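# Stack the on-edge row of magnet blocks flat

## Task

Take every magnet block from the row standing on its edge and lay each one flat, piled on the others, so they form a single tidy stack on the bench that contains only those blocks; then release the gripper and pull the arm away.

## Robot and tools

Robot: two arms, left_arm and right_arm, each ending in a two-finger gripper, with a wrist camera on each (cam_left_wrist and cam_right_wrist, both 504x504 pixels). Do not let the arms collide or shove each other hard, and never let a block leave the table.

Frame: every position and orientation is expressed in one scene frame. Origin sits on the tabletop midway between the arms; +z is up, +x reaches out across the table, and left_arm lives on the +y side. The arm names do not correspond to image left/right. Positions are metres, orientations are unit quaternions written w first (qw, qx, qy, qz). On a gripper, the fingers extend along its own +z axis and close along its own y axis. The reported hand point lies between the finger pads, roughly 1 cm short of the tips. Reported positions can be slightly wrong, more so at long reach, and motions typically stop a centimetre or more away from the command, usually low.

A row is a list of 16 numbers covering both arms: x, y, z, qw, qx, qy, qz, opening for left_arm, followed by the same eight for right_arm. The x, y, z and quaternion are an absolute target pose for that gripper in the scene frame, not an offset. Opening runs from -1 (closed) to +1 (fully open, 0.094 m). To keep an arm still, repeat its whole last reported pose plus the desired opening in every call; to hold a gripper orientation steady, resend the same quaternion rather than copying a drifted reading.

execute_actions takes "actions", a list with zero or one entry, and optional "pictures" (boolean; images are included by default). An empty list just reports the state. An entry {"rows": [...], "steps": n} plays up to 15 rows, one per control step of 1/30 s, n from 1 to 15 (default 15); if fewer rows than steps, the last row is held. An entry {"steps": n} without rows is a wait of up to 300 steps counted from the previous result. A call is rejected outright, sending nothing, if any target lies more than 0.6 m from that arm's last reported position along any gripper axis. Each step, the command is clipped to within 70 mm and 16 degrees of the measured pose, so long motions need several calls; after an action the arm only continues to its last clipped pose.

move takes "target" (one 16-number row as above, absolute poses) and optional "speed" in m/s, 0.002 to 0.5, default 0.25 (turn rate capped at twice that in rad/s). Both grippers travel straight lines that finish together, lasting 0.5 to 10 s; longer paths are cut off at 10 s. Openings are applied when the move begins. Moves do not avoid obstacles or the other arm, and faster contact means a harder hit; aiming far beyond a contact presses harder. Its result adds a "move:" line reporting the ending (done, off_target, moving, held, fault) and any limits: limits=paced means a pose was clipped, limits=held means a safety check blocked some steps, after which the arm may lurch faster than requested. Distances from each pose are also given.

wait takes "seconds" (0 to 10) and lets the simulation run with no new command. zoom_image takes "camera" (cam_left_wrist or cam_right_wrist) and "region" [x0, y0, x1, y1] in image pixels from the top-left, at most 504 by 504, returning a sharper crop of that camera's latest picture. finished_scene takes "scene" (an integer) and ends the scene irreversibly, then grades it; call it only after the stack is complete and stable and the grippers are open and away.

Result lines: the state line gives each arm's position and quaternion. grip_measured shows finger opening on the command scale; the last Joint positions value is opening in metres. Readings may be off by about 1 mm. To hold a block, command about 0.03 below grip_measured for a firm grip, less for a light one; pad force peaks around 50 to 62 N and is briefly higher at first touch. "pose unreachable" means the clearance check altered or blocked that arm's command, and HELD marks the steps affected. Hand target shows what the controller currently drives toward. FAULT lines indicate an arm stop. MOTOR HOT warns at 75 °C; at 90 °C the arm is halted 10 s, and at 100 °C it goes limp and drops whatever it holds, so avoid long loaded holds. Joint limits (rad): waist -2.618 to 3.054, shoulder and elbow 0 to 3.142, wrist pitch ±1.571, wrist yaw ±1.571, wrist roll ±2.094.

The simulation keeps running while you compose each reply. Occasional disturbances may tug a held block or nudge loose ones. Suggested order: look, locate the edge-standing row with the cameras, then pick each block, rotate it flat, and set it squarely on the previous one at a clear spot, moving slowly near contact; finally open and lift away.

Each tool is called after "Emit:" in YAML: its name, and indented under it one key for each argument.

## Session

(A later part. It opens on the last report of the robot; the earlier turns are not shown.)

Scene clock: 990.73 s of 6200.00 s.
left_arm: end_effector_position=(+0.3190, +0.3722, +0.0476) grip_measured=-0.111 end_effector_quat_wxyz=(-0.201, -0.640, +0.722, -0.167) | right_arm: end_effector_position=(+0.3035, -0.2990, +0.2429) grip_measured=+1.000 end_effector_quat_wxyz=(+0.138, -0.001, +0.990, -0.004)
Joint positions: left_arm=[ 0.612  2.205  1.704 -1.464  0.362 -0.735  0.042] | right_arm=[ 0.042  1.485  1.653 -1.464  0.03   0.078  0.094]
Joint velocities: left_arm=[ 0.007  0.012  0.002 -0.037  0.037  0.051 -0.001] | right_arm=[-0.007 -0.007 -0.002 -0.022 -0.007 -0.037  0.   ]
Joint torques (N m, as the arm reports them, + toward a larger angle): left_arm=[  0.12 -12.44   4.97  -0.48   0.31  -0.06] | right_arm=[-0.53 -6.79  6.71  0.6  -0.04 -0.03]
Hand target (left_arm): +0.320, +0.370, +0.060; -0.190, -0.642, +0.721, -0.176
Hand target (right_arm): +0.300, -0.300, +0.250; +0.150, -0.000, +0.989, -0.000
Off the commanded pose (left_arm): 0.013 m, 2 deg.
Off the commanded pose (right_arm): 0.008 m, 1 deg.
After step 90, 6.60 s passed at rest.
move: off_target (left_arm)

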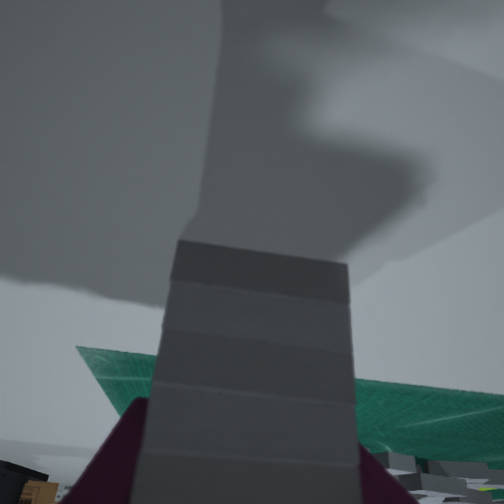

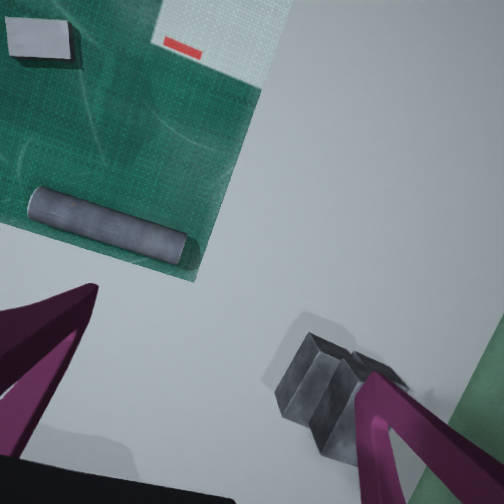

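Emit:
execute_actions:
  actions:
    - {"rows": [[0.3205,0.3705,0.0600, -0.19,-0.6425,0.7212,-0.176, -0.09, 0.3,-0.3,0.25, 0.15,0,0.989,0, 1]], "steps": 10}
  pictures: false

Emit:
execute_actions:
  actions:
    - {"rows": [[0.3205,0.3705,0.0600, -0.19,-0.6425,0.7212,-0.176, 0.2, 0.3,-0.3,0.25, 0.15,0,0.989,0, 1]], "steps": 12}

Scene clock: 999.70 s of 6200.00 s.
left_arm: end_effector_position=(+0.3190, +0.3721, +0.0476) grip_measured=-0.089 end_effector_quat_wxyz=(-0.201, -0.640, +0.722, -0.167) | right_arm: end_effector_position=(+0.3035, -0.2990, +0.2429) grip_measured=+1.000 end_effector_quat_wxyz=(+0.138, -0.001, +0.990, -0.004)
Joint positions: left_arm=[ 0.612  2.205  1.704 -1.464  0.362 -0.735  0.043] | right_arm=[ 0.042  1.485  1.653 -1.464  0.03   0.078  0.094]
Joint velocities: left_arm=[ 0.027 -0.007 -0.007 -0.051 -0.007 -0.022 -0.   ] | right_arm=[ 0.012  0.007  0.002 -0.037  0.066 -0.051  0.   ]
Joint torques (N m, as the arm reports them, + toward a larger angle): left_arm=[  0.06 -12.4    4.98  -0.51   0.31  -0.07] | right_arm=[-0.58 -6.82  6.64  0.61 -0.05 -0.03]
Hand target (left_arm): +0.320, +0.370, +0.060; -0.190, -0.642, +0.721, -0.176
Hand target (right_arm): +0.300, -0.300, +0.250; +0.150, -0.000, +0.989, -0.000
Off the commanded pose (left_arm): 0.013 m, 2 deg.
Off the commanded pose (right_arm): 0.008 m, 1 deg.
Steps of this call (steps 1 to 90: nothing new was sent; then 5.63 s passed at rest; steps 91 to 100: all 10 steps of this action). Readings (end_effector_position):
91: left_arm (+0.3190, +0.3721, +0.0476) | right_arm (+0.3035, -0.2990, +0.2429)
92: left_arm (+0.3190, +0.3721, +0.0476) | right_arm (+0.3035, -0.2990, +0.2429)
94: left_arm (+0.3190, +0.3721, +0.0476) | right_arm (+0.3035, -0.2990, +0.2429)
98: left_arm (+0.3190, +0.3721, +0.0476) | right_arm (+0.3035, -0.2990, +0.2429)
100: the state above

Scene clock: 1000.10 s of 6200.00 s.
left_arm: end_effector_position=(+0.3196, +0.3716, +0.0479) grip_measured=+0.197 end_effector_quat_wxyz=(-0.201, -0.640, +0.722, -0.170) | right_arm: end_effector_position=(+0.3035, -0.2990, +0.2429) grip_measured=+1.000 end_effector_quat_wxyz=(+0.138, -0.001, +0.990, -0.004)
Joint positions: left_arm=[ 0.612  2.205  1.704 -1.464  0.367 -0.735  0.056] | right_arm=[ 0.042  1.485  1.653 -1.464  0.03   0.078  0.094]
Joint velocities: left_arm=[ 0.002 -0.017 -0.002  0.007  0.022  0.007 -0.001] | right_arm=[-0.017 -0.002  0.007 -0.022 -0.037 -0.007  0.   ]
Joint torques (N m, as the arm reports them, + toward a larger angle): left_arm=[  0.1  -12.31   4.99  -0.49   0.26  -0.08] | right_arm=[-0.63 -6.84  6.64  0.58 -0.06 -0.04]
Hand target (left_arm): +0.320, +0.370, +0.060; -0.190, -0.642, +0.721, -0.176
Hand target (right_arm): +0.300, -0.300, +0.250; +0.150, -0.000, +0.989, -0.000
Off the commanded pose (left_arm): 0.012 m, 1 deg.
Off the commanded pose (right_arm): 0.008 m, 1 deg.
Steps of this call (steps 1 to 12: all 12 steps of this action). Readings (end_effector_position):
1: left_arm (+0.3191, +0.3721, +0.0476) | right_arm (+0.3035, -0.2990, +0.2429)
2: left_arm (+0.3192, +0.3719, +0.0477) | right_arm (+0.3035, -0.2990, +0.2429)
4: left_arm (+0.3194, +0.3718, +0.0478) | right_arm (+0.3035, -0.2990, +0.2429)
8: left_arm (+0.3195, +0.3716, +0.0479) | right_arm (+0.3035, -0.2990, +0.2429)
12: the state above

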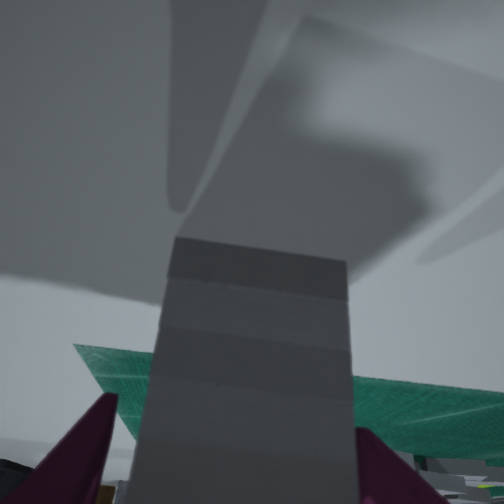

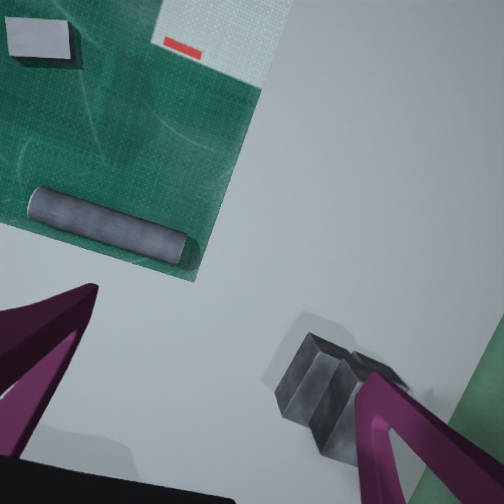

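Emit:
move:
  target: [0.32,0.385,0.115, -0.13,-0.655,0.735,-0.116, 0.6, 0.3,-0.3,0.25, 0.15,0,0.989,0, 1]
  speed: 0.08

Emit:
move:
  target: [0.32,0.37,0.17, 0.0,-0.6652,0.7466,0.0, 0.6, 0.3,-0.3,0.25, 0.15,0,0.989,0, 1]
  speed: 0.12

Scene clock: 1006.53 s of 6200.00 s.
left_arm: end_effector_position=(+0.3180, +0.3856, +0.1000) grip_measured=+0.597 end_effector_quat_wxyz=(-0.145, -0.658, +0.729, -0.122) | right_arm: end_effector_position=(+0.3035, -0.2990, +0.2429) grip_measured=+1.000 end_effector_quat_wxyz=(+0.138, -0.001, +0.990, -0.004)
Joint positions: left_arm=[ 0.601  2.086  1.784 -1.541  0.272 -0.801  0.075] | right_arm=[ 0.042  1.485  1.653 -1.464  0.03   0.078  0.094]
Joint velocities: left_arm=[-0.017  0.002  0.007 -0.037  0.066 -0.081  0.001] | right_arm=[-0.002 -0.007 -0.002  0.007 -0.037  0.051  0.   ]
Joint torques (N m, as the arm reports them, + toward a larger angle): left_arm=[ -1.08 -11.31   7.8   -0.4    0.03  -0.09] | right_arm=[-0.58 -6.84  6.64  0.59 -0.04 -0.04]
Hand target (left_arm): +0.320, +0.385, +0.115; -0.129, -0.656, +0.734, -0.117
Hand target (right_arm): +0.300, -0.300, +0.250; +0.150, -0.000, +0.989, -0.000
Off the commanded pose (left_arm): 0.015 m, 2 deg.
Off the commanded pose (right_arm): 0.008 m, 1 deg.
After step 90, 1.90 s passed at rest.
move: off_target (left_arm)

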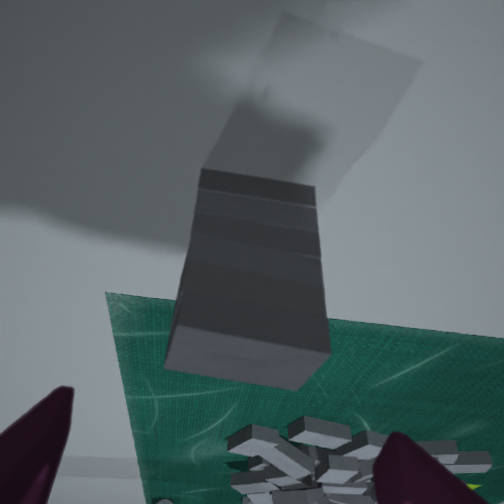

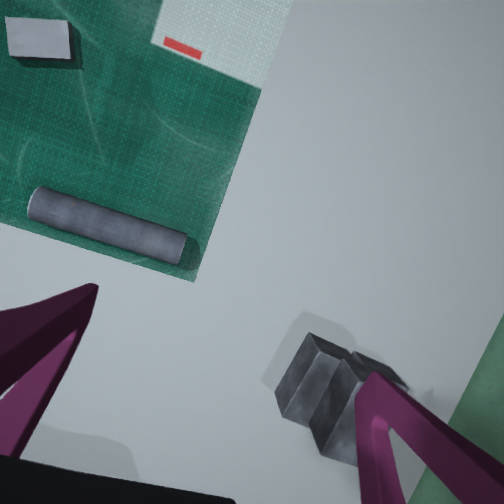

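Scene clock: 1008.57 s of 6200.00 s.
left_arm: end_effector_position=(+0.3180, +0.3688, +0.1606) grip_measured=+0.597 end_effector_quat_wxyz=(-0.022, -0.668, +0.744, -0.004) | right_arm: end_effector_position=(+0.3035, -0.2990, +0.2429) grip_measured=+1.000 end_effector_quat_wxyz=(+0.138, -0.001, +0.990, -0.004)
Joint positions: left_arm=[ 0.426  1.852  1.757 -1.517  0.02  -1.007  0.075] | right_arm=[ 0.042  1.485  1.653 -1.464  0.03   0.078  0.094]
Joint velocities: left_arm=[-0.007 -0.002 -0.017 -0.037 -0.037 -0.022 -0.   ] | right_arm=[-0.002  0.007 -0.017 -0.051 -0.022 -0.081  0.   ]
Joint torques (N m, as the arm reports them, + toward a larger angle): left_arm=[-0.96 -9.81  6.14  0.3  -0.13 -0.1 ] | right_arm=[-0.48 -6.82  6.67  0.59 -0.06 -0.06]
Hand target (left_arm): +0.320, +0.370, +0.171; +0.002, -0.667, +0.745, -0.001
Hand target (right_arm): +0.300, -0.300, +0.250; +0.150, -0.000, +0.989, -0.000
Off the commanded pose (left_arm): 0.010 m, 3 deg.
Off the commanded pose (right_arm): 0.008 m, 1 deg.
move: off_target (left_arm)

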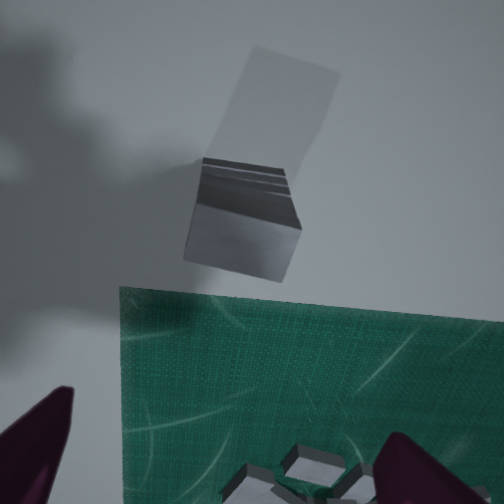

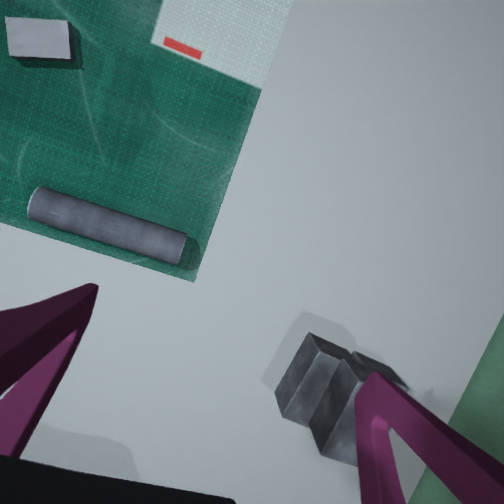

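Emit:
zoom_image:
  camera: "cam_left_wrist"
  region: [160, 130, 330, 300]

Region (160, 130, 330, 300) of cam_left_wrist's 504x504 image, scaled by 2.965, with more detail than that image has.

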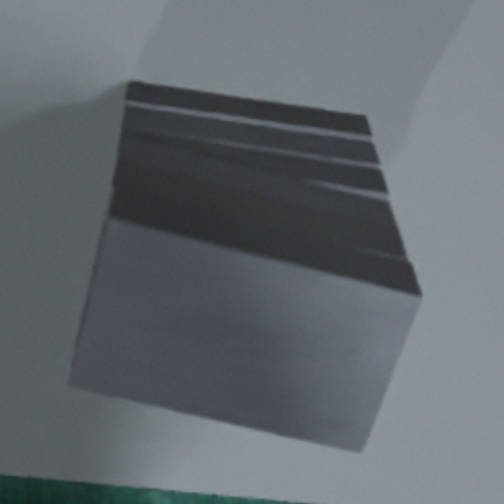

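Emit:
move:
  target: [0.321,0.367,0.085, 0.012,-0.6652,0.7466,0.012, 0.6, 0.3,-0.3,0.25, 0.15,0,0.989,0, 1]
  speed: 0.06

Scene clock: 1035.57 s of 6200.00 s.
left_arm: end_effector_position=(+0.3172, +0.3658, +0.0754) grip_measured=+0.597 end_effector_quat_wxyz=(-0.013, -0.668, +0.744, +0.009) | right_arm: end_effector_position=(+0.3035, -0.2990, +0.2429) grip_measured=+1.000 end_effector_quat_wxyz=(+0.138, -0.001, +0.990, -0.004)
Joint positions: left_arm=[ 0.402  1.842  1.405 -1.164 -0.01  -1.031  0.075] | right_arm=[ 0.042  1.485  1.653 -1.464  0.03   0.078  0.094]
Joint velocities: left_arm=[-0.007  0.002 -0.002 -0.007 -0.037  0.022  0.001] | right_arm=[ 0.002 -0.007 -0.012 -0.037  0.037  0.022  0.   ]
Joint torques (N m, as the arm reports them, + toward a larger angle): left_arm=[ -1.09 -10.18   5.48   0.33  -0.18  -0.08] | right_arm=[-0.49 -6.87  6.66  0.61 -0.05 -0.06]
Hand target (left_arm): +0.321, +0.367, +0.085; +0.012, -0.666, +0.746, +0.012
Hand target (right_arm): +0.300, -0.300, +0.250; +0.150, -0.000, +0.989, -0.000
Off the commanded pose (left_arm): 0.010 m, 3 deg.
Off the commanded pose (right_arm): 0.008 m, 1 deg.
After step 90, 22.20 s passed at rest.
move: off_target (left_arm)

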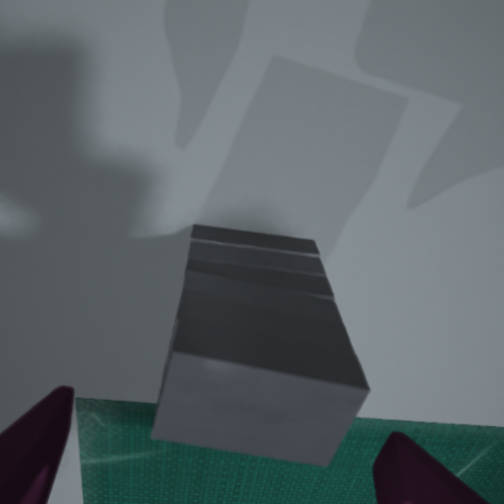

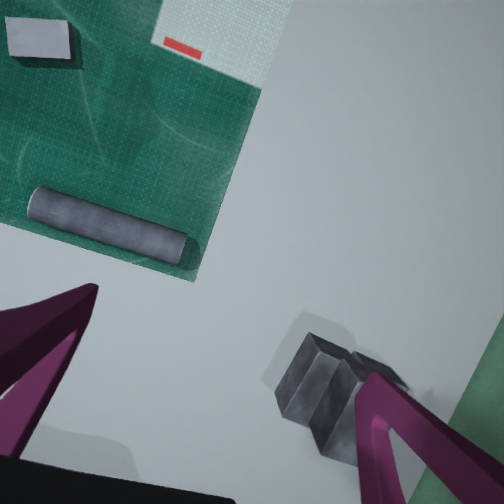

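Emit:
move:
  target: [0.3255,0.368,0.058, 0.015,-0.6652,0.7466,0.02, 0.6, 0.3,-0.3,0.25, 0.15,0,0.989,0, 1]
  speed: 0.03

Scene clock: 1042.30 s of 6200.00 s.
left_arm: end_effector_position=(+0.3228, +0.3671, +0.0597) grip_measured=+0.597 end_effector_quat_wxyz=(+0.007, -0.667, +0.745, +0.012) | right_arm: end_effector_position=(+0.3035, -0.2990, +0.2429) grip_measured=+1.000 end_effector_quat_wxyz=(+0.138, -0.001, +0.990, -0.004)
Joint positions: left_arm=[ 0.39   1.842  1.342 -1.064 -0.027 -1.042  0.075] | right_arm=[ 0.042  1.485  1.653 -1.464  0.03   0.078  0.094]
Joint velocities: left_arm=[ 0.017 -0.007 -0.002 -0.007  0.051 -0.037 -0.   ] | right_arm=[-0.007  0.007 -0.002 -0.007 -0.007 -0.022  0.   ]
Joint torques (N m, as the arm reports them, + toward a larger angle): left_arm=[-1.09 -7.15  5.51  0.38 -0.2  -0.06] | right_arm=[-0.6  -6.86  6.6   0.59 -0.05 -0.05]
Hand target (left_arm): +0.326, +0.368, +0.058; +0.015, -0.665, +0.746, +0.019
Hand target (right_arm): +0.300, -0.300, +0.250; +0.150, -0.000, +0.989, -0.000
Off the commanded pose (left_arm): 0.003 m, 1 deg.
Off the commanded pose (right_arm): 0.008 m, 1 deg.
After step 90, 2.40 s passed at rest.
move: done

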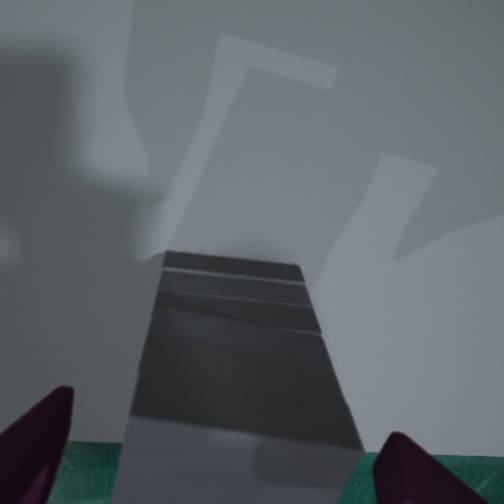

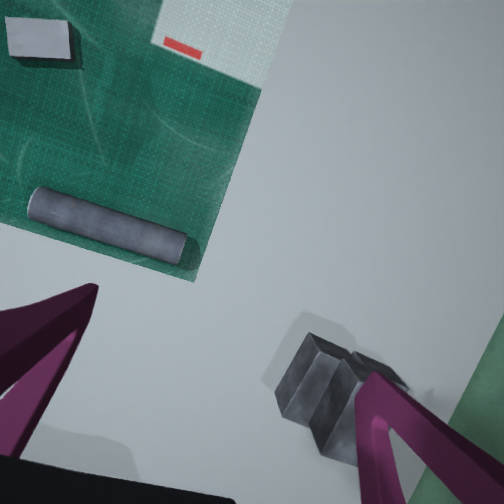

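Emit:
move:
  target: [0.324,0.368,0.036, 0.015,-0.6652,0.7466,0.02, 0.4, 0.3,-0.3,0.25, 0.15,0,0.989,0, 1]
  speed: 0.03

Scene clock: 1048.37 s of 6200.00 s.
left_arm: end_effector_position=(+0.3214, +0.3667, +0.0372) grip_measured=+0.403 end_effector_quat_wxyz=(+0.006, -0.667, +0.745, +0.013) | right_arm: end_effector_position=(+0.3035, -0.2990, +0.2429) grip_measured=+1.000 end_effector_quat_wxyz=(+0.138, -0.001, +0.990, -0.004)
Joint positions: left_arm=[ 0.39   1.865  1.277 -0.979 -0.028 -1.042  0.066] | right_arm=[ 0.042  1.485  1.653 -1.464  0.03   0.078  0.094]
Joint velocities: left_arm=[ 0.002  0.007  0.002 -0.007 -0.066 -0.007  0.   ] | right_arm=[-0.017 -0.017 -0.022  0.037 -0.022 -0.081  0.   ]
Joint torques (N m, as the arm reports them, + toward a larger angle): left_arm=[-0.98 -7.41  5.35  0.39 -0.2  -0.05] | right_arm=[-0.57 -6.85  6.63  0.6  -0.05 -0.03]
Hand target (left_arm): +0.324, +0.368, +0.036; +0.015, -0.665, +0.746, +0.020
Hand target (right_arm): +0.300, -0.300, +0.250; +0.150, -0.000, +0.989, -0.000
Off the commanded pose (left_arm): 0.003 m, 1 deg.
Off the commanded pose (right_arm): 0.008 m, 1 deg.
After step 90, 1.90 s passed at rest.
move: done

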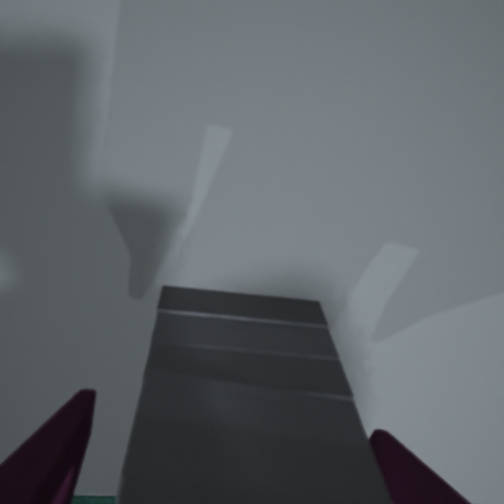

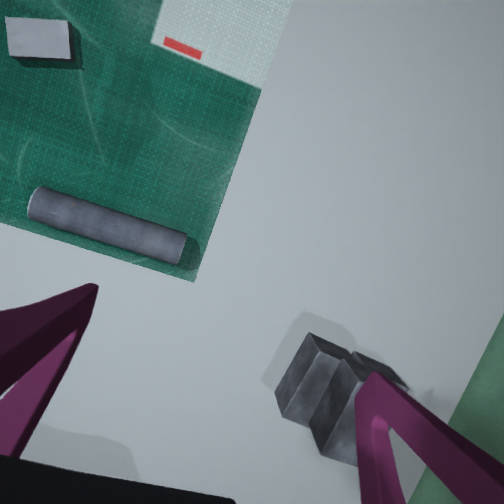

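Emit:
execute_actions:
  actions:
    - {"rows": [[0.324,0.368,0.036, 0.015,-0.6652,0.7466,0.02, 0.1, 0.3,-0.3,0.25, 0.15,0,0.989,0, 1],[0.324,0.368,0.036, 0.015,-0.6652,0.7466,0.02, 0.1, 0.3,-0.3,0.25, 0.15,0,0.989,0, 1],[0.324,0.368,0.036, 0.015,-0.6652,0.7466,0.02, 0.1, 0.3,-0.3,0.25, 0.15,0,0.989,0, 1],[0.324,0.368,0.036, 0.015,-0.6652,0.7466,0.02, 0.1, 0.3,-0.3,0.25, 0.15,0,0.989,0, 1],[0.324,0.368,0.036, 0.015,-0.6652,0.7466,0.02, 0.1, 0.3,-0.3,0.25, 0.15,0,0.989,0, 1],[0.324,0.368,0.036, 0.015,-0.6652,0.7466,0.02, 0.05, 0.3,-0.3,0.25, 0.15,0,0.989,0, 1],[0.324,0.368,0.036, 0.015,-0.6652,0.7466,0.02, 0.02, 0.3,-0.3,0.25, 0.15,0,0.989,0, 1],[0.324,0.368,0.036, 0.015,-0.6652,0.7466,0.02, 0.0, 0.3,-0.3,0.25, 0.15,0,0.989,0, 1],[0.324,0.368,0.036, 0.015,-0.6652,0.7466,0.02, -0.02, 0.3,-0.3,0.25, 0.15,0,0.989,0, 1],[0.324,0.368,0.036, 0.015,-0.6652,0.7466,0.02, -0.04, 0.3,-0.3,0.25, 0.15,0,0.989,0, 1],[0.324,0.368,0.036, 0.015,-0.6652,0.7466,0.02, -0.055, 0.3,-0.3,0.25, 0.15,0,0.989,0, 1],[0.324,0.368,0.036, 0.015,-0.6652,0.7466,0.02, -0.07, 0.3,-0.3,0.25, 0.15,0,0.989,0, 1]], "steps": 15}

Scene clock: 1059.37 s of 6200.00 s.
left_arm: end_effector_position=(+0.3215, +0.3674, +0.0372) grip_measured=-0.067 end_effector_quat_wxyz=(+0.008, -0.667, +0.745, +0.014) | right_arm: end_effector_position=(+0.3035, -0.2990, +0.2429) grip_measured=+1.000 end_effector_quat_wxyz=(+0.138, -0.001, +0.990, -0.004)
Joint positions: left_arm=[ 0.39   1.865  1.277 -0.978 -0.031 -1.042  0.044] | right_arm=[ 0.042  1.485  1.653 -1.464  0.03   0.078  0.094]
Joint velocities: left_arm=[-0.002 -0.022 -0.002 -0.037 -0.007 -0.066 -0.   ] | right_arm=[ 0.007  0.007  0.007 -0.037  0.007  0.007  0.   ]
Joint torques (N m, as the arm reports them, + toward a larger angle): left_arm=[-0.95 -7.42  5.38  0.39 -0.15 -0.07] | right_arm=[-0.53 -6.86  6.63  0.59 -0.05 -0.06]
Hand target (left_arm): +0.324, +0.368, +0.036; +0.015, -0.665, +0.746, +0.020
Hand target (right_arm): +0.300, -0.300, +0.250; +0.150, -0.000, +0.989, -0.000
Off the commanded pose (left_arm): 0.003 m, 1 deg.
Off the commanded pose (right_arm): 0.008 m, 1 deg.
Steps of this call (steps 1 to 90: nothing new was sent; then 7.50 s passed at rest; steps 91 to 105: all 15 steps of this action). Readings (end_effector_position):
91: left_arm (+0.3219, +0.3669, +0.0372) | right_arm (+0.3035, -0.2990, +0.2429)
92: left_arm (+0.3219, +0.3669, +0.0372) | right_arm (+0.3035, -0.2990, +0.2429)
94: left_arm (+0.3219, +0.3669, +0.0372) | right_arm (+0.3035, -0.2990, +0.2429)
98: left_arm (+0.3219, +0.3669, +0.0372) | right_arm (+0.3035, -0.2990, +0.2429)
105: the state above

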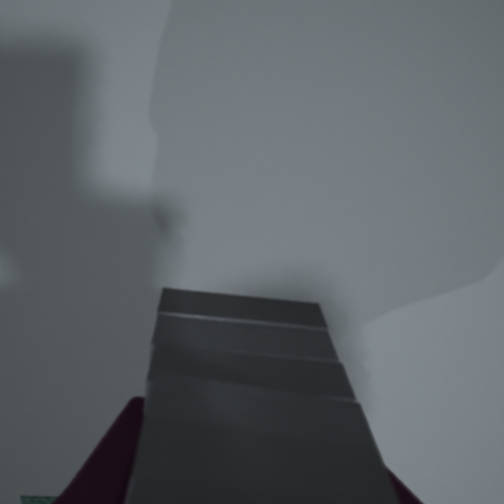

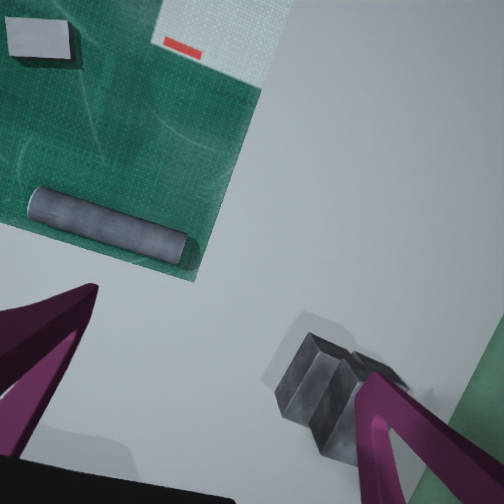

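Emit:
execute_actions:
  actions:
    - {"rows": [[0.324,0.368,0.036, 0.015,-0.6652,0.7466,0.02, -0.08, 0.3,-0.3,0.25, 0.15,0,0.989,0, 1],[0.324,0.368,0.036, 0.015,-0.6652,0.7466,0.02, -0.09, 0.3,-0.3,0.25, 0.15,0,0.989,0, 1],[0.324,0.368,0.036, 0.015,-0.6652,0.7466,0.02, -0.10, 0.3,-0.3,0.25, 0.15,0,0.989,0, 1],[0.324,0.368,0.036, 0.015,-0.6652,0.7466,0.02, -0.11, 0.3,-0.3,0.25, 0.15,0,0.989,0, 1],[0.324,0.368,0.036, 0.015,-0.6652,0.7466,0.02, -0.12, 0.3,-0.3,0.25, 0.15,0,0.989,0, 1],[0.324,0.368,0.036, 0.015,-0.6652,0.7466,0.02, -0.13, 0.3,-0.3,0.25, 0.15,0,0.989,0, 1]], "steps": 15}

Scene clock: 1065.17 s of 6200.00 s.
left_arm: end_effector_position=(+0.3215, +0.3674, +0.0372) grip_measured=-0.108 end_effector_quat_wxyz=(+0.008, -0.667, +0.745, +0.014) | right_arm: end_effector_position=(+0.3035, -0.2990, +0.2429) grip_measured=+1.000 end_effector_quat_wxyz=(+0.138, -0.001, +0.990, -0.004)
Joint positions: left_arm=[ 0.39   1.865  1.277 -0.978 -0.031 -1.042  0.042] | right_arm=[ 0.042  1.485  1.653 -1.464  0.03   0.078  0.094]
Joint velocities: left_arm=[-0.007  0.017 -0.002 -0.037  0.037  0.051 -0.001] | right_arm=[-0.017 -0.007 -0.007 -0.081  0.037  0.037  0.   ]
Joint torques (N m, as the arm reports them, + toward a larger angle): left_arm=[-0.88 -7.39  5.4   0.39 -0.17 -0.08] | right_arm=[-0.57 -6.81  6.62  0.62 -0.05 -0.04]
Hand target (left_arm): +0.324, +0.368, +0.036; +0.015, -0.665, +0.746, +0.020
Hand target (right_arm): +0.300, -0.300, +0.250; +0.150, -0.000, +0.989, -0.000
Off the commanded pose (left_arm): 0.003 m, 1 deg.
Off the commanded pose (right_arm): 0.008 m, 1 deg.
Steps of this call (steps 1 to 90: nothing new was sent; then 2.30 s passed at rest; steps 91 to 105: all 15 steps of this action). Readings (end_effector_position):
91: left_arm (+0.3215, +0.3674, +0.0372) | right_arm (+0.3035, -0.2990, +0.2429)
92: left_arm (+0.3215, +0.3674, +0.0372) | right_arm (+0.3035, -0.2990, +0.2429)
94: left_arm (+0.3215, +0.3674, +0.0372) | right_arm (+0.3035, -0.2990, +0.2429)
98: left_arm (+0.3215, +0.3674, +0.0372) | right_arm (+0.3035, -0.2990, +0.2429)
105: the state above

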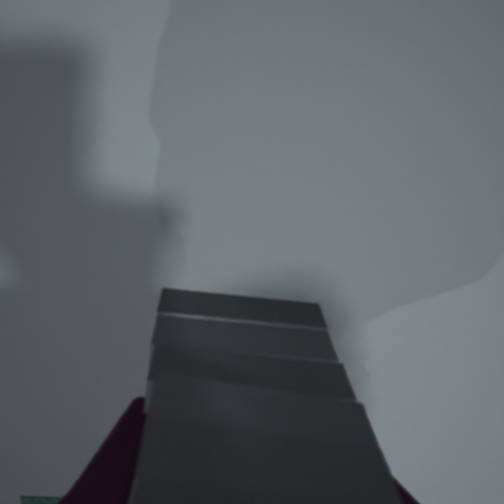

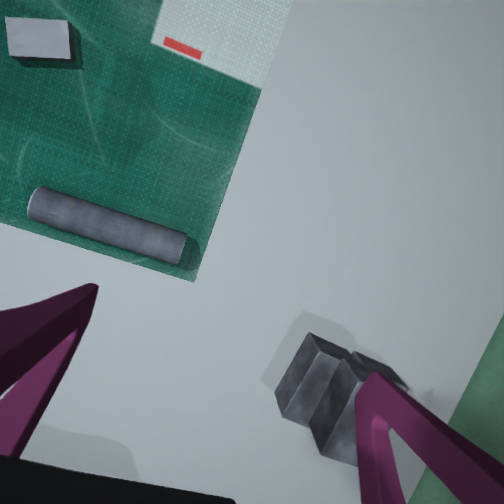

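Emit:
execute_actions:
  actions:
    - {"rows": [[0.324,0.368,0.036, 0.015,-0.6652,0.7466,0.02, 0.0, 0.3,-0.3,0.25, 0.15,0,0.989,0, 1]], "steps": 8}
  pictures: false

Emit:
move:
  target: [0.324,0.368,0.024, 0.015,-0.6652,0.7466,0.02, 0.1, 0.3,-0.3,0.25, 0.15,0,0.989,0, 1]
  speed: 0.015

Scene clock: 1070.80 s of 6200.00 s.
left_arm: end_effector_position=(+0.3218, +0.3675, +0.0372) grip_measured=-0.002 end_effector_quat_wxyz=(+0.008, -0.667, +0.745, +0.014) | right_arm: end_effector_position=(+0.3035, -0.2990, +0.2429) grip_measured=+1.000 end_effector_quat_wxyz=(+0.138, -0.001, +0.990, -0.004)
Joint positions: left_arm=[ 0.39   1.865  1.277 -0.977 -0.031 -1.042  0.047] | right_arm=[ 0.042  1.485  1.653 -1.464  0.03   0.078  0.094]
Joint velocities: left_arm=[ 0.007 -0.012  0.002 -0.022 -0.037  0.066  0.   ] | right_arm=[-0.002 -0.002 -0.007 -0.007  0.007  0.022  0.   ]
Joint torques (N m, as the arm reports them, + toward a larger angle): left_arm=[-0.93 -7.42  5.4   0.39 -0.16 -0.06] | right_arm=[-0.55 -6.83  6.7   0.62 -0.06 -0.06]
Hand target (left_arm): +0.324, +0.368, +0.036; +0.015, -0.665, +0.746, +0.020
Hand target (right_arm): +0.300, -0.300, +0.250; +0.150, -0.000, +0.989, -0.000
Off the commanded pose (left_arm): 0.003 m, 1 deg.
Off the commanded pose (right_arm): 0.008 m, 1 deg.
Steps of this call (steps 1 to 90: nothing new was sent; then 2.37 s passed at rest; steps 91 to 98: all 8 steps of this action). Readings (end_effector_position):
91: left_arm (+0.3215, +0.3674, +0.0372) | right_arm (+0.3035, -0.2990, +0.2429)
92: left_arm (+0.3217, +0.3675, +0.0372) | right_arm (+0.3035, -0.2990, +0.2429)
94: left_arm (+0.3218, +0.3675, +0.0372) | right_arm (+0.3035, -0.2990, +0.2429)
98: the state above

Scene clock: 1072.13 s of 6200.00 s.
left_arm: end_effector_position=(+0.3211, +0.3672, +0.0253) grip_measured=+0.097 end_effector_quat_wxyz=(+0.007, -0.667, +0.745, +0.014) | right_arm: end_effector_position=(+0.3035, -0.2990, +0.2429) grip_measured=+1.000 end_effector_quat_wxyz=(+0.138, -0.001, +0.990, -0.004)
Joint positions: left_arm=[ 0.39   1.881  1.249 -0.935 -0.031 -1.042  0.052] | right_arm=[ 0.042  1.485  1.653 -1.464  0.03   0.078  0.094]
Joint velocities: left_arm=[-0.002  0.032 -0.017  0.066 -0.022 -0.022 -0.001] | right_arm=[-0.007 -0.002  0.007 -0.051 -0.037  0.022  0.   ]
Joint torques (N m, as the arm reports them, + toward a larger angle): left_arm=[-0.92 -7.35  5.23  0.37 -0.17 -0.06] | right_arm=[-0.57 -6.87  6.67  0.61 -0.06 -0.05]
Hand target (left_arm): +0.324, +0.368, +0.024; +0.015, -0.665, +0.746, +0.020
Hand target (right_arm): +0.300, -0.300, +0.250; +0.150, -0.000, +0.989, -0.000
Off the commanded pose (left_arm): 0.003 m, 1 deg.
Off the commanded pose (right_arm): 0.008 m, 1 deg.
move: done

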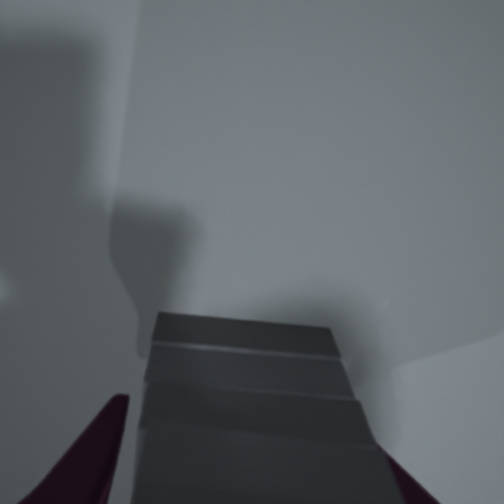

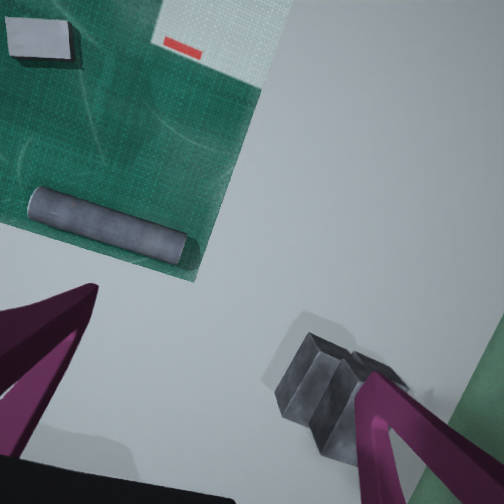

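Emit:
move:
  target: [0.324,0.368,0.0165, 0.015,-0.6652,0.7466,0.02, 0.1, 0.3,-0.3,0.25, 0.15,0,0.989,0, 1]
  speed: 0.012

Scene clock: 1079.43 s of 6200.00 s.
left_arm: end_effector_position=(+0.3222, +0.3677, +0.0182) grip_measured=+0.097 end_effector_quat_wxyz=(+0.008, -0.667, +0.745, +0.014) | right_arm: end_effector_position=(+0.3035, -0.2990, +0.2429) grip_measured=+1.000 end_effector_quat_wxyz=(+0.138, -0.001, +0.990, -0.004)
Joint positions: left_arm=[ 0.39   1.893  1.234 -0.905 -0.031 -1.042  0.052] | right_arm=[ 0.042  1.485  1.653 -1.464  0.03   0.078  0.094]
Joint velocities: left_arm=[-0.002 -0.007  0.017 -0.037 -0.066 -0.037  0.   ] | right_arm=[-0.002 -0.002 -0.007 -0.051 -0.007 -0.022  0.   ]
Joint torques (N m, as the arm reports them, + toward a larger angle): left_arm=[-0.9  -7.45  4.98  0.38 -0.18 -0.07] | right_arm=[-0.63 -6.83  6.68  0.62 -0.06 -0.02]
Hand target (left_arm): +0.324, +0.368, +0.017; +0.015, -0.665, +0.746, +0.020
Hand target (right_arm): +0.300, -0.300, +0.250; +0.150, -0.000, +0.989, -0.000
Off the commanded pose (left_arm): 0.002 m, 1 deg.
Off the commanded pose (right_arm): 0.008 m, 1 deg.
After step 90, 2.97 s passed at rest.
move: done

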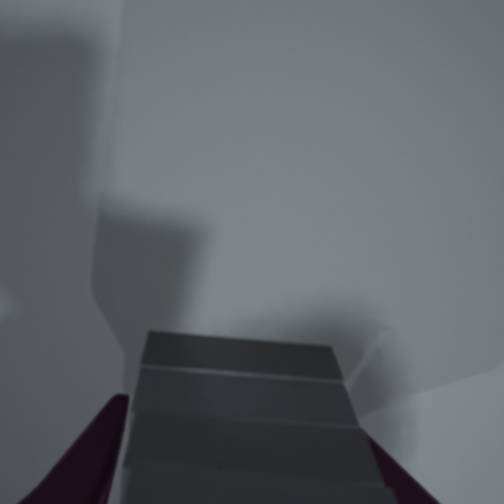

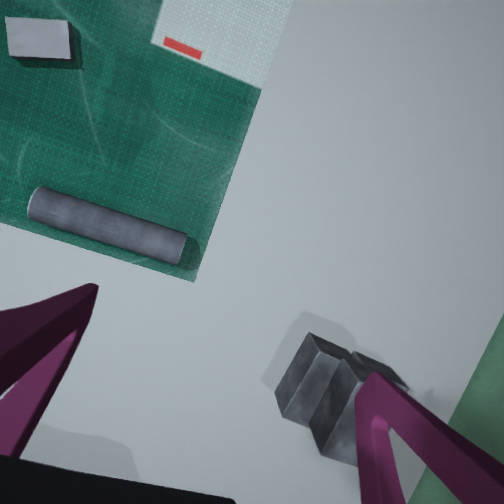

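Emit:
execute_actions:
  actions:
    - {"rows": [[0.324,0.368,0.0175, 0.015,-0.6652,0.7466,0.02, 0.04, 0.3,-0.3,0.25, 0.15,0,0.989,0, 1],[0.324,0.368,0.0175, 0.015,-0.6652,0.7466,0.02, 0.0, 0.3,-0.3,0.25, 0.15,0,0.989,0, 1],[0.324,0.368,0.0175, 0.015,-0.6652,0.7466,0.02, -0.03, 0.3,-0.3,0.25, 0.15,0,0.989,0, 1],[0.324,0.368,0.0175, 0.015,-0.6652,0.7466,0.02, -0.05, 0.3,-0.3,0.25, 0.15,0,0.989,0, 1],[0.324,0.368,0.0175, 0.015,-0.6652,0.7466,0.02, -0.065, 0.3,-0.3,0.25, 0.15,0,0.989,0, 1],[0.324,0.368,0.0175, 0.015,-0.6652,0.7466,0.02, -0.08, 0.3,-0.3,0.25, 0.15,0,0.989,0, 1],[0.324,0.368,0.0175, 0.015,-0.6652,0.7466,0.02, -0.09, 0.3,-0.3,0.25, 0.15,0,0.989,0, 1],[0.324,0.368,0.0175, 0.015,-0.6652,0.7466,0.02, -0.10, 0.3,-0.3,0.25, 0.15,0,0.989,0, 1],[0.324,0.368,0.0175, 0.015,-0.6652,0.7466,0.02, -0.11, 0.3,-0.3,0.25, 0.15,0,0.989,0, 1],[0.324,0.368,0.0175, 0.015,-0.6652,0.7466,0.02, -0.12, 0.3,-0.3,0.25, 0.15,0,0.989,0, 1],[0.324,0.368,0.0175, 0.015,-0.6652,0.7466,0.02, -0.13, 0.3,-0.3,0.25, 0.15,0,0.989,0, 1]], "steps": 15}

Scene clock: 1087.67 s of 6200.00 s.
left_arm: end_effector_position=(+0.3212, +0.3681, +0.0179) grip_measured=-0.100 end_effector_quat_wxyz=(+0.008, -0.668, +0.744, +0.016) | right_arm: end_effector_position=(+0.3035, -0.2990, +0.2429) grip_measured=+1.000 end_effector_quat_wxyz=(+0.138, -0.001, +0.990, -0.004)
Joint positions: left_arm=[ 0.39   1.893  1.233 -0.906 -0.036 -1.043  0.042] | right_arm=[ 0.042  1.485  1.653 -1.464  0.03   0.078  0.094]
Joint velocities: left_arm=[-0.012 -0.027  0.002 -0.007  0.007  0.007  0.001] | right_arm=[-0.002  0.007  0.002  0.007 -0.007  0.007  0.   ]
Joint torques (N m, as the arm reports them, + toward a larger angle): left_arm=[-0.98 -7.52  5.31  0.4  -0.15 -0.05] | right_arm=[-0.49 -6.83  6.59  0.61 -0.05 -0.06]
Hand target (left_arm): +0.324, +0.368, +0.018; +0.015, -0.665, +0.746, +0.020
Hand target (right_arm): +0.300, -0.300, +0.250; +0.150, -0.000, +0.989, -0.000
Off the commanded pose (left_arm): 0.003 m, 1 deg.
Off the commanded pose (right_arm): 0.008 m, 1 deg.
Steps of this call (steps 1 to 90: nothing new was sent; then 4.73 s passed at rest; steps 91 to 105: all 15 steps of this action). Readings (end_effector_position):
91: left_arm (+0.3225, +0.3678, +0.0182) | right_arm (+0.3035, -0.2990, +0.2429)
92: left_arm (+0.3225, +0.3678, +0.0182) | right_arm (+0.3035, -0.2990, +0.2429)
94: left_arm (+0.3218, +0.3680, +0.0181) | right_arm (+0.3035, -0.2990, +0.2429)
98: left_arm (+0.3212, +0.3681, +0.0179) | right_arm (+0.3035, -0.2990, +0.2429)
105: the state above

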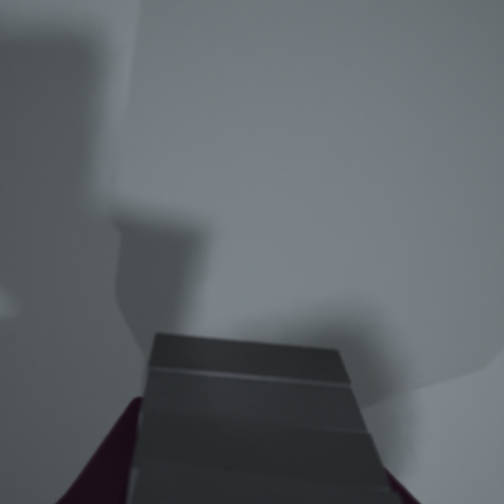

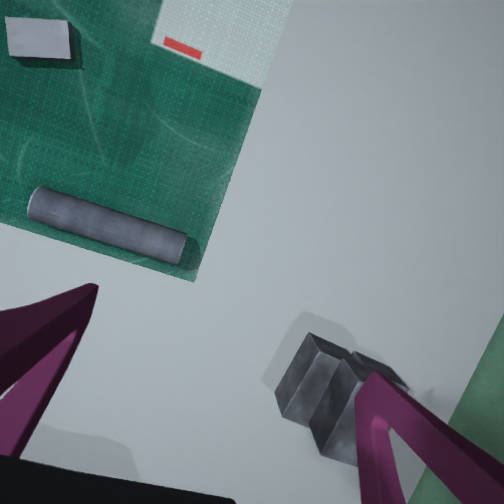

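Emit:
execute_actions:
  actions:
    - {"rows": [[0.324,0.368,0.0175, 0.015,-0.6652,0.7466,0.02, -0.14, 0.3,-0.3,0.25, 0.15,0,0.989,0, 1]], "steps": 10}
  pictures: false

Scene clock: 1092.07 s of 6200.00 s.
left_arm: end_effector_position=(+0.3212, +0.3681, +0.0179) grip_measured=-0.100 end_effector_quat_wxyz=(+0.008, -0.668, +0.744, +0.016) | right_arm: end_effector_position=(+0.3035, -0.2990, +0.2429) grip_measured=+1.000 end_effector_quat_wxyz=(+0.138, -0.001, +0.990, -0.004)
Joint positions: left_arm=[ 0.39   1.893  1.233 -0.906 -0.036 -1.043  0.042] | right_arm=[ 0.042  1.485  1.653 -1.464  0.03   0.078  0.094]
Joint velocities: left_arm=[-0.007  0.007 -0.002 -0.007 -0.022  0.022  0.001] | right_arm=[ 0.012 -0.017 -0.002 -0.022  0.007  0.007  0.   ]
Joint torques (N m, as the arm reports them, + toward a larger angle): left_arm=[-0.89 -7.64  5.34  0.36 -0.13 -0.07] | right_arm=[-0.54 -6.73  6.66  0.61 -0.05 -0.05]
Hand target (left_arm): +0.324, +0.368, +0.018; +0.015, -0.665, +0.746, +0.020
Hand target (right_arm): +0.300, -0.300, +0.250; +0.150, -0.000, +0.989, -0.000
Off the commanded pose (left_arm): 0.003 m, 1 deg.
Off the commanded pose (right_arm): 0.008 m, 1 deg.
Steps of this call (steps 1 to 90: nothing new was sent; then 1.07 s passed at rest; steps 91 to 100: all 10 steps of this action). Readings (end_effector_position):
91: left_arm (+0.3212, +0.3681, +0.0179) | right_arm (+0.3035, -0.2990, +0.2429)
92: left_arm (+0.3212, +0.3681, +0.0179) | right_arm (+0.3035, -0.2990, +0.2429)
94: left_arm (+0.3212, +0.3681, +0.0179) | right_arm (+0.3035, -0.2990, +0.2429)
98: left_arm (+0.3212, +0.3681, +0.0179) | right_arm (+0.3035, -0.2990, +0.2429)
100: the state above

Emit:
execute_actions:
  actions:
    - {"rows": [[0.324,0.368,0.0175, 0.015,-0.6652,0.7466,0.02, -0.08, 0.3,-0.3,0.25, 0.15,0,0.989,0, 1],[0.324,0.368,0.0175, 0.015,-0.6652,0.7466,0.02, -0.06, 0.3,-0.3,0.25, 0.15,0,0.989,0, 1],[0.324,0.368,0.0175, 0.015,-0.6652,0.7466,0.02, 0.0, 0.3,-0.3,0.25, 0.15,0,0.989,0, 1],[0.324,0.368,0.0175, 0.015,-0.6652,0.7466,0.02, 0.25, 0.3,-0.3,0.25, 0.15,0,0.989,0, 1]], "steps": 12}
  pictures: false

Emit:
move:
  target: [0.324,0.368,0.115, 0.015,-0.6652,0.7466,0.02, 0.25, 0.3,-0.3,0.25, 0.15,0,0.989,0, 1]
  speed: 0.08

Emit:
move:
  target: [0.322,0.367,0.115, 0.0,0.0576,0.9983,0.0, 0.25, 0.3,-0.3,0.25, 0.15,0,0.989,0, 1]
  speed: 0.3

Scene clock: 1101.77 s of 6200.00 s.
left_arm: end_effector_position=(+0.3213, +0.3682, +0.0179) grip_measured=+0.248 end_effector_quat_wxyz=(+0.008, -0.668, +0.744, +0.016) | right_arm: end_effector_position=(+0.3035, -0.2990, +0.2429) grip_measured=+1.000 end_effector_quat_wxyz=(+0.138, -0.001, +0.990, -0.004)
Joint positions: left_arm=[ 0.39   1.893  1.233 -0.905 -0.036 -1.043  0.059] | right_arm=[ 0.042  1.485  1.653 -1.464  0.03   0.078  0.094]
Joint velocities: left_arm=[-0.022 -0.007 -0.002  0.007 -0.022 -0.037  0.001] | right_arm=[-0.027 -0.002 -0.007 -0.037 -0.051 -0.022  0.   ]
Joint torques (N m, as the arm reports them, + toward a larger angle): left_arm=[-0.91 -7.61  5.37  0.41 -0.12 -0.06] | right_arm=[-0.57 -6.91  6.66  0.62 -0.05 -0.03]
Hand target (left_arm): +0.324, +0.368, +0.018; +0.015, -0.665, +0.746, +0.020
Hand target (right_arm): +0.300, -0.300, +0.250; +0.150, -0.000, +0.989, -0.000
Off the commanded pose (left_arm): 0.003 m, 1 deg.
Off the commanded pose (right_arm): 0.008 m, 1 deg.
Steps of this call (steps 1 to 90: nothing new was sent; then 6.30 s passed at rest; steps 91 to 102: all 12 steps of this action). Readings (end_effector_position):
91: left_arm (+0.3212, +0.3681, +0.0179) | right_arm (+0.3035, -0.2990, +0.2429)
92: left_arm (+0.3212, +0.3681, +0.0179) | right_arm (+0.3035, -0.2990, +0.2429)
94: left_arm (+0.3213, +0.3682, +0.0179) | right_arm (+0.3035, -0.2990, +0.2429)
98: left_arm (+0.3213, +0.3682, +0.0179) | right_arm (+0.3035, -0.2990, +0.2429)
102: the state above

Scene clock: 1103.77 s of 6200.00 s.
left_arm: end_effector_position=(+0.3203, +0.3677, +0.0994) grip_measured=+0.248 end_effector_quat_wxyz=(-0.004, -0.667, +0.744, +0.020) | right_arm: end_effector_position=(+0.3035, -0.2990, +0.2429) grip_measured=+1.000 end_effector_quat_wxyz=(+0.138, -0.001, +0.990, -0.004)
Joint positions: left_arm=[ 0.39   1.833  1.489 -1.248 -0.036 -1.043  0.059] | right_arm=[ 0.042  1.485  1.653 -1.464  0.03   0.078  0.094]
Joint velocities: left_arm=[-0.002 -0.007 -0.007 -0.037 -0.022 -0.007 -0.001] | right_arm=[-0.012 -0.007  0.007  0.022  0.007 -0.022  0.   ]
Joint torques (N m, as the arm reports them, + toward a larger angle): left_arm=[-0.99 -9.64  8.37  0.07 -0.11 -0.07] | right_arm=[-0.51 -6.88  6.6   0.61 -0.03 -0.05]
Hand target (left_arm): +0.324, +0.368, +0.115; +0.015, -0.665, +0.746, +0.020
Hand target (right_arm): +0.300, -0.300, +0.250; +0.150, -0.000, +0.989, -0.000
Off the commanded pose (left_arm): 0.016 m, 2 deg.
Off the commanded pose (right_arm): 0.008 m, 1 deg.
move: off_target (left_arm)

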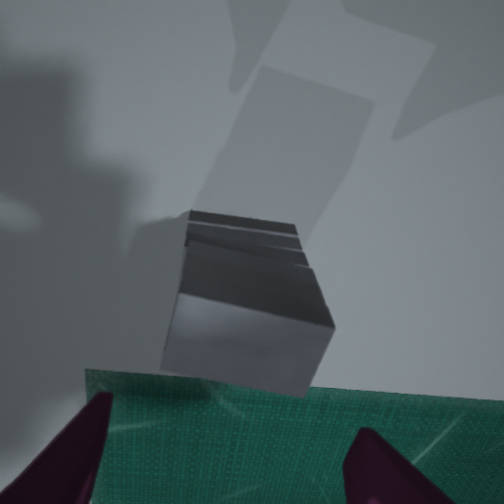

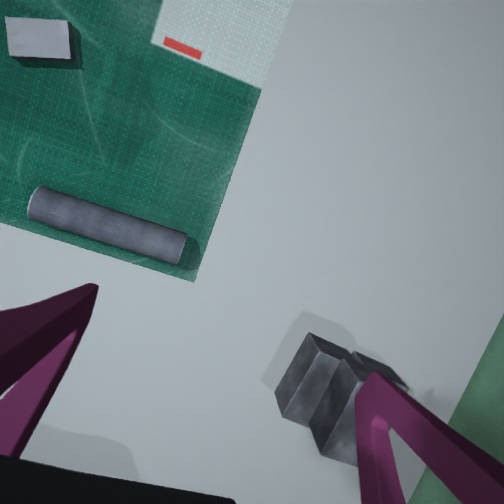

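Scene clock: 1107.00 s of 6200.00 s.
left_arm: end_effector_position=(+0.3162, +0.3615, +0.0995) grip_measured=+0.248 end_effector_quat_wxyz=(-0.023, +0.061, +0.998, -0.005) | right_arm: end_effector_position=(+0.3035, -0.2990, +0.2429) grip_measured=+1.000 end_effector_quat_wxyz=(+0.138, -0.001, +0.990, -0.004)
Joint positions: left_arm=[ 0.39   1.833  1.489 -1.273 -0.013  0.541  0.059] | right_arm=[ 0.042  1.485  1.653 -1.464  0.03   0.078  0.094]
Joint velocities: left_arm=[-0.012 -0.007 -0.012  0.022  0.051  0.095 -0.001] | right_arm=[-0.002 -0.007 -0.007 -0.007  0.051 -0.051  0.   ]
Joint torques (N m, as the arm reports them, + toward a larger angle): left_arm=[ 1.26 -9.01  8.95  0.09  0.1   0.01] | right_arm=[-0.5  -6.85  6.66  0.6  -0.04 -0.04]
Hand target (left_arm): +0.322, +0.367, +0.115; -0.000, +0.057, +0.998, +0.000
Hand target (right_arm): +0.300, -0.300, +0.250; +0.150, -0.000, +0.989, -0.000
Off the commanded pose (left_arm): 0.017 m, 3 deg.
Off the commanded pose (right_arm): 0.008 m, 1 deg.
move: off_target (left_arm)

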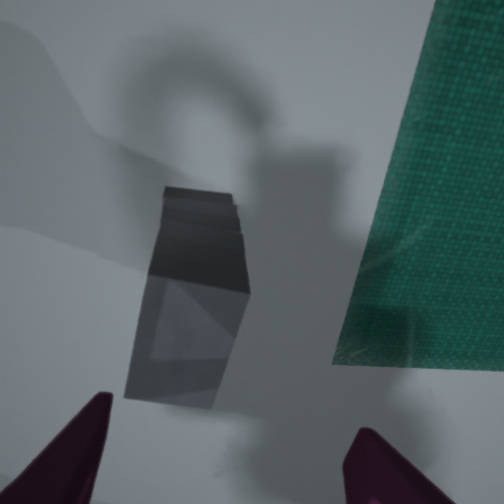

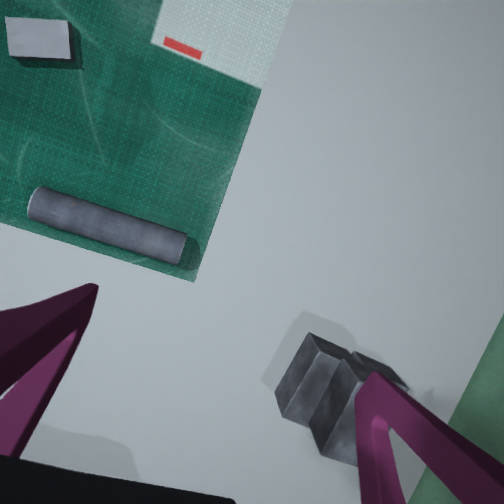

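Emit:
move:
  target: [0.324,0.379,0.105, -0.0,0.0576,0.9983,0.0, 0.25, 0.3,-0.3,0.25, 0.15,0,0.989,0, 1]
  speed: 0.03

Scene clock: 1118.63 s of 6200.00 s.
left_arm: end_effector_position=(+0.3113, +0.3716, +0.0995) grip_measured=+0.248 end_effector_quat_wxyz=(-0.023, +0.059, +0.998, -0.006) | right_arm: end_effector_position=(+0.3035, -0.2990, +0.2429) grip_measured=+1.000 end_effector_quat_wxyz=(+0.138, -0.001, +0.990, -0.004)
Joint positions: left_arm=[ 0.424  1.833  1.489 -1.273 -0.013  0.572  0.059] | right_arm=[ 0.042  1.485  1.653 -1.464  0.03   0.078  0.094]
Joint velocities: left_arm=[ 0.002 -0.022  0.002 -0.066  0.007  0.022  0.001] | right_arm=[ 0.002  0.012 -0.022  0.051 -0.066 -0.022  0.   ]
Joint torques (N m, as the arm reports them, + toward a larger angle): left_arm=[ 0.86 -6.64  8.96  0.35  0.12  0.01] | right_arm=[-0.52 -6.85  6.69  0.58 -0.07 -0.01]
Hand target (left_arm): +0.323, +0.379, +0.105; -0.000, +0.058, +0.998, -0.000
Hand target (right_arm): +0.300, -0.300, +0.250; +0.150, -0.000, +0.989, -0.000
Off the commanded pose (left_arm): 0.016 m, 3 deg.
Off the commanded pose (right_arm): 0.008 m, 1 deg.
After step 90, 7.60 s passed at rest.
move: off_target (left_arm)

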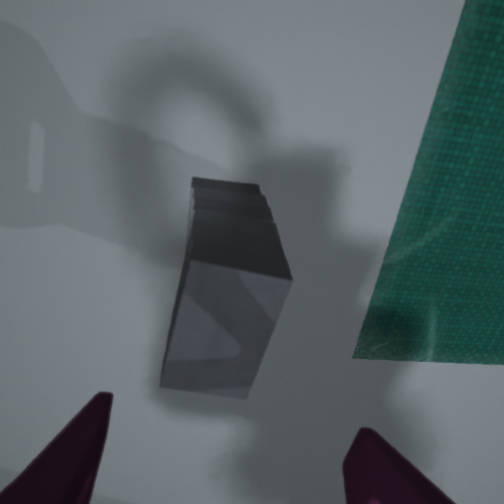

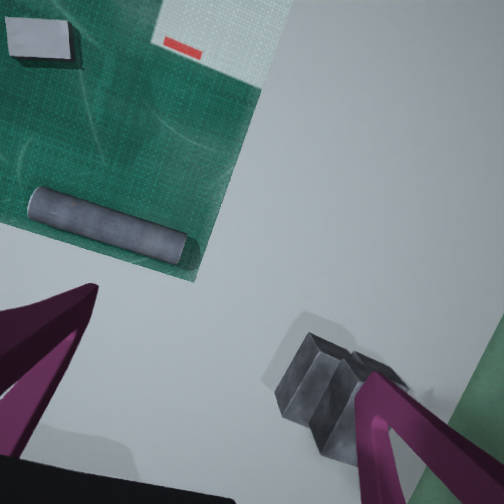

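Emit:
move:
  target: [0.321,0.3795,0.078, -0.0,0.0576,0.9983,0.0, 0.25, 0.3,-0.3,0.25, 0.15,0,0.989,0, 1]
  speed: 0.03

Scene clock: 1125.30 s of 6200.00 s.
left_arm: end_effector_position=(+0.3178, +0.3748, +0.0781) grip_measured=+0.248 end_effector_quat_wxyz=(-0.013, +0.062, +0.998, +0.000) | right_arm: end_effector_position=(+0.3035, -0.2990, +0.2429) grip_measured=+1.000 end_effector_quat_wxyz=(+0.138, -0.001, +0.990, -0.004)
Joint positions: left_arm=[ 0.424  1.849  1.425 -1.168 -0.013  0.578  0.059] | right_arm=[ 0.042  1.485  1.653 -1.464  0.03   0.078  0.094]
Joint velocities: left_arm=[-0.007 -0.027  0.007  0.007 -0.022 -0.066 -0.001] | right_arm=[ 0.002  0.002 -0.022  0.066 -0.007 -0.051  0.   ]
Joint torques (N m, as the arm reports them, + toward a larger angle): left_arm=[ 1.28 -7.56  5.65  0.4   0.12  0.01] | right_arm=[-0.56 -6.79  6.61  0.6  -0.06 -0.02]
Hand target (left_arm): +0.321, +0.380, +0.078; -0.000, +0.057, +0.998, -0.000
Hand target (right_arm): +0.300, -0.300, +0.250; +0.150, -0.000, +0.989, -0.000
Off the commanded pose (left_arm): 0.006 m, 2 deg.
Off the commanded pose (right_arm): 0.008 m, 1 deg.
After step 90, 2.43 s passed at rest.
move: done

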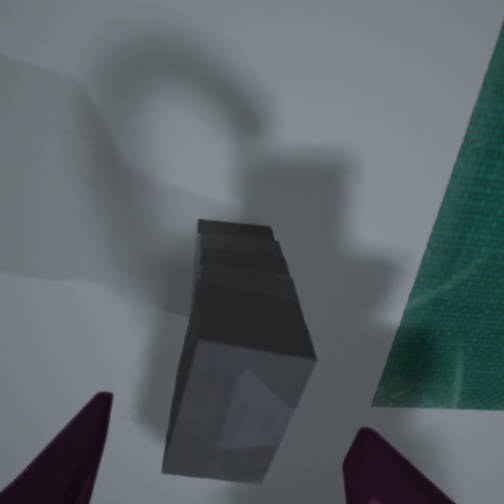

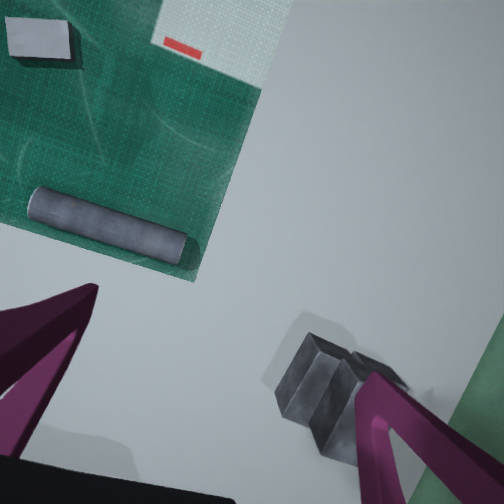

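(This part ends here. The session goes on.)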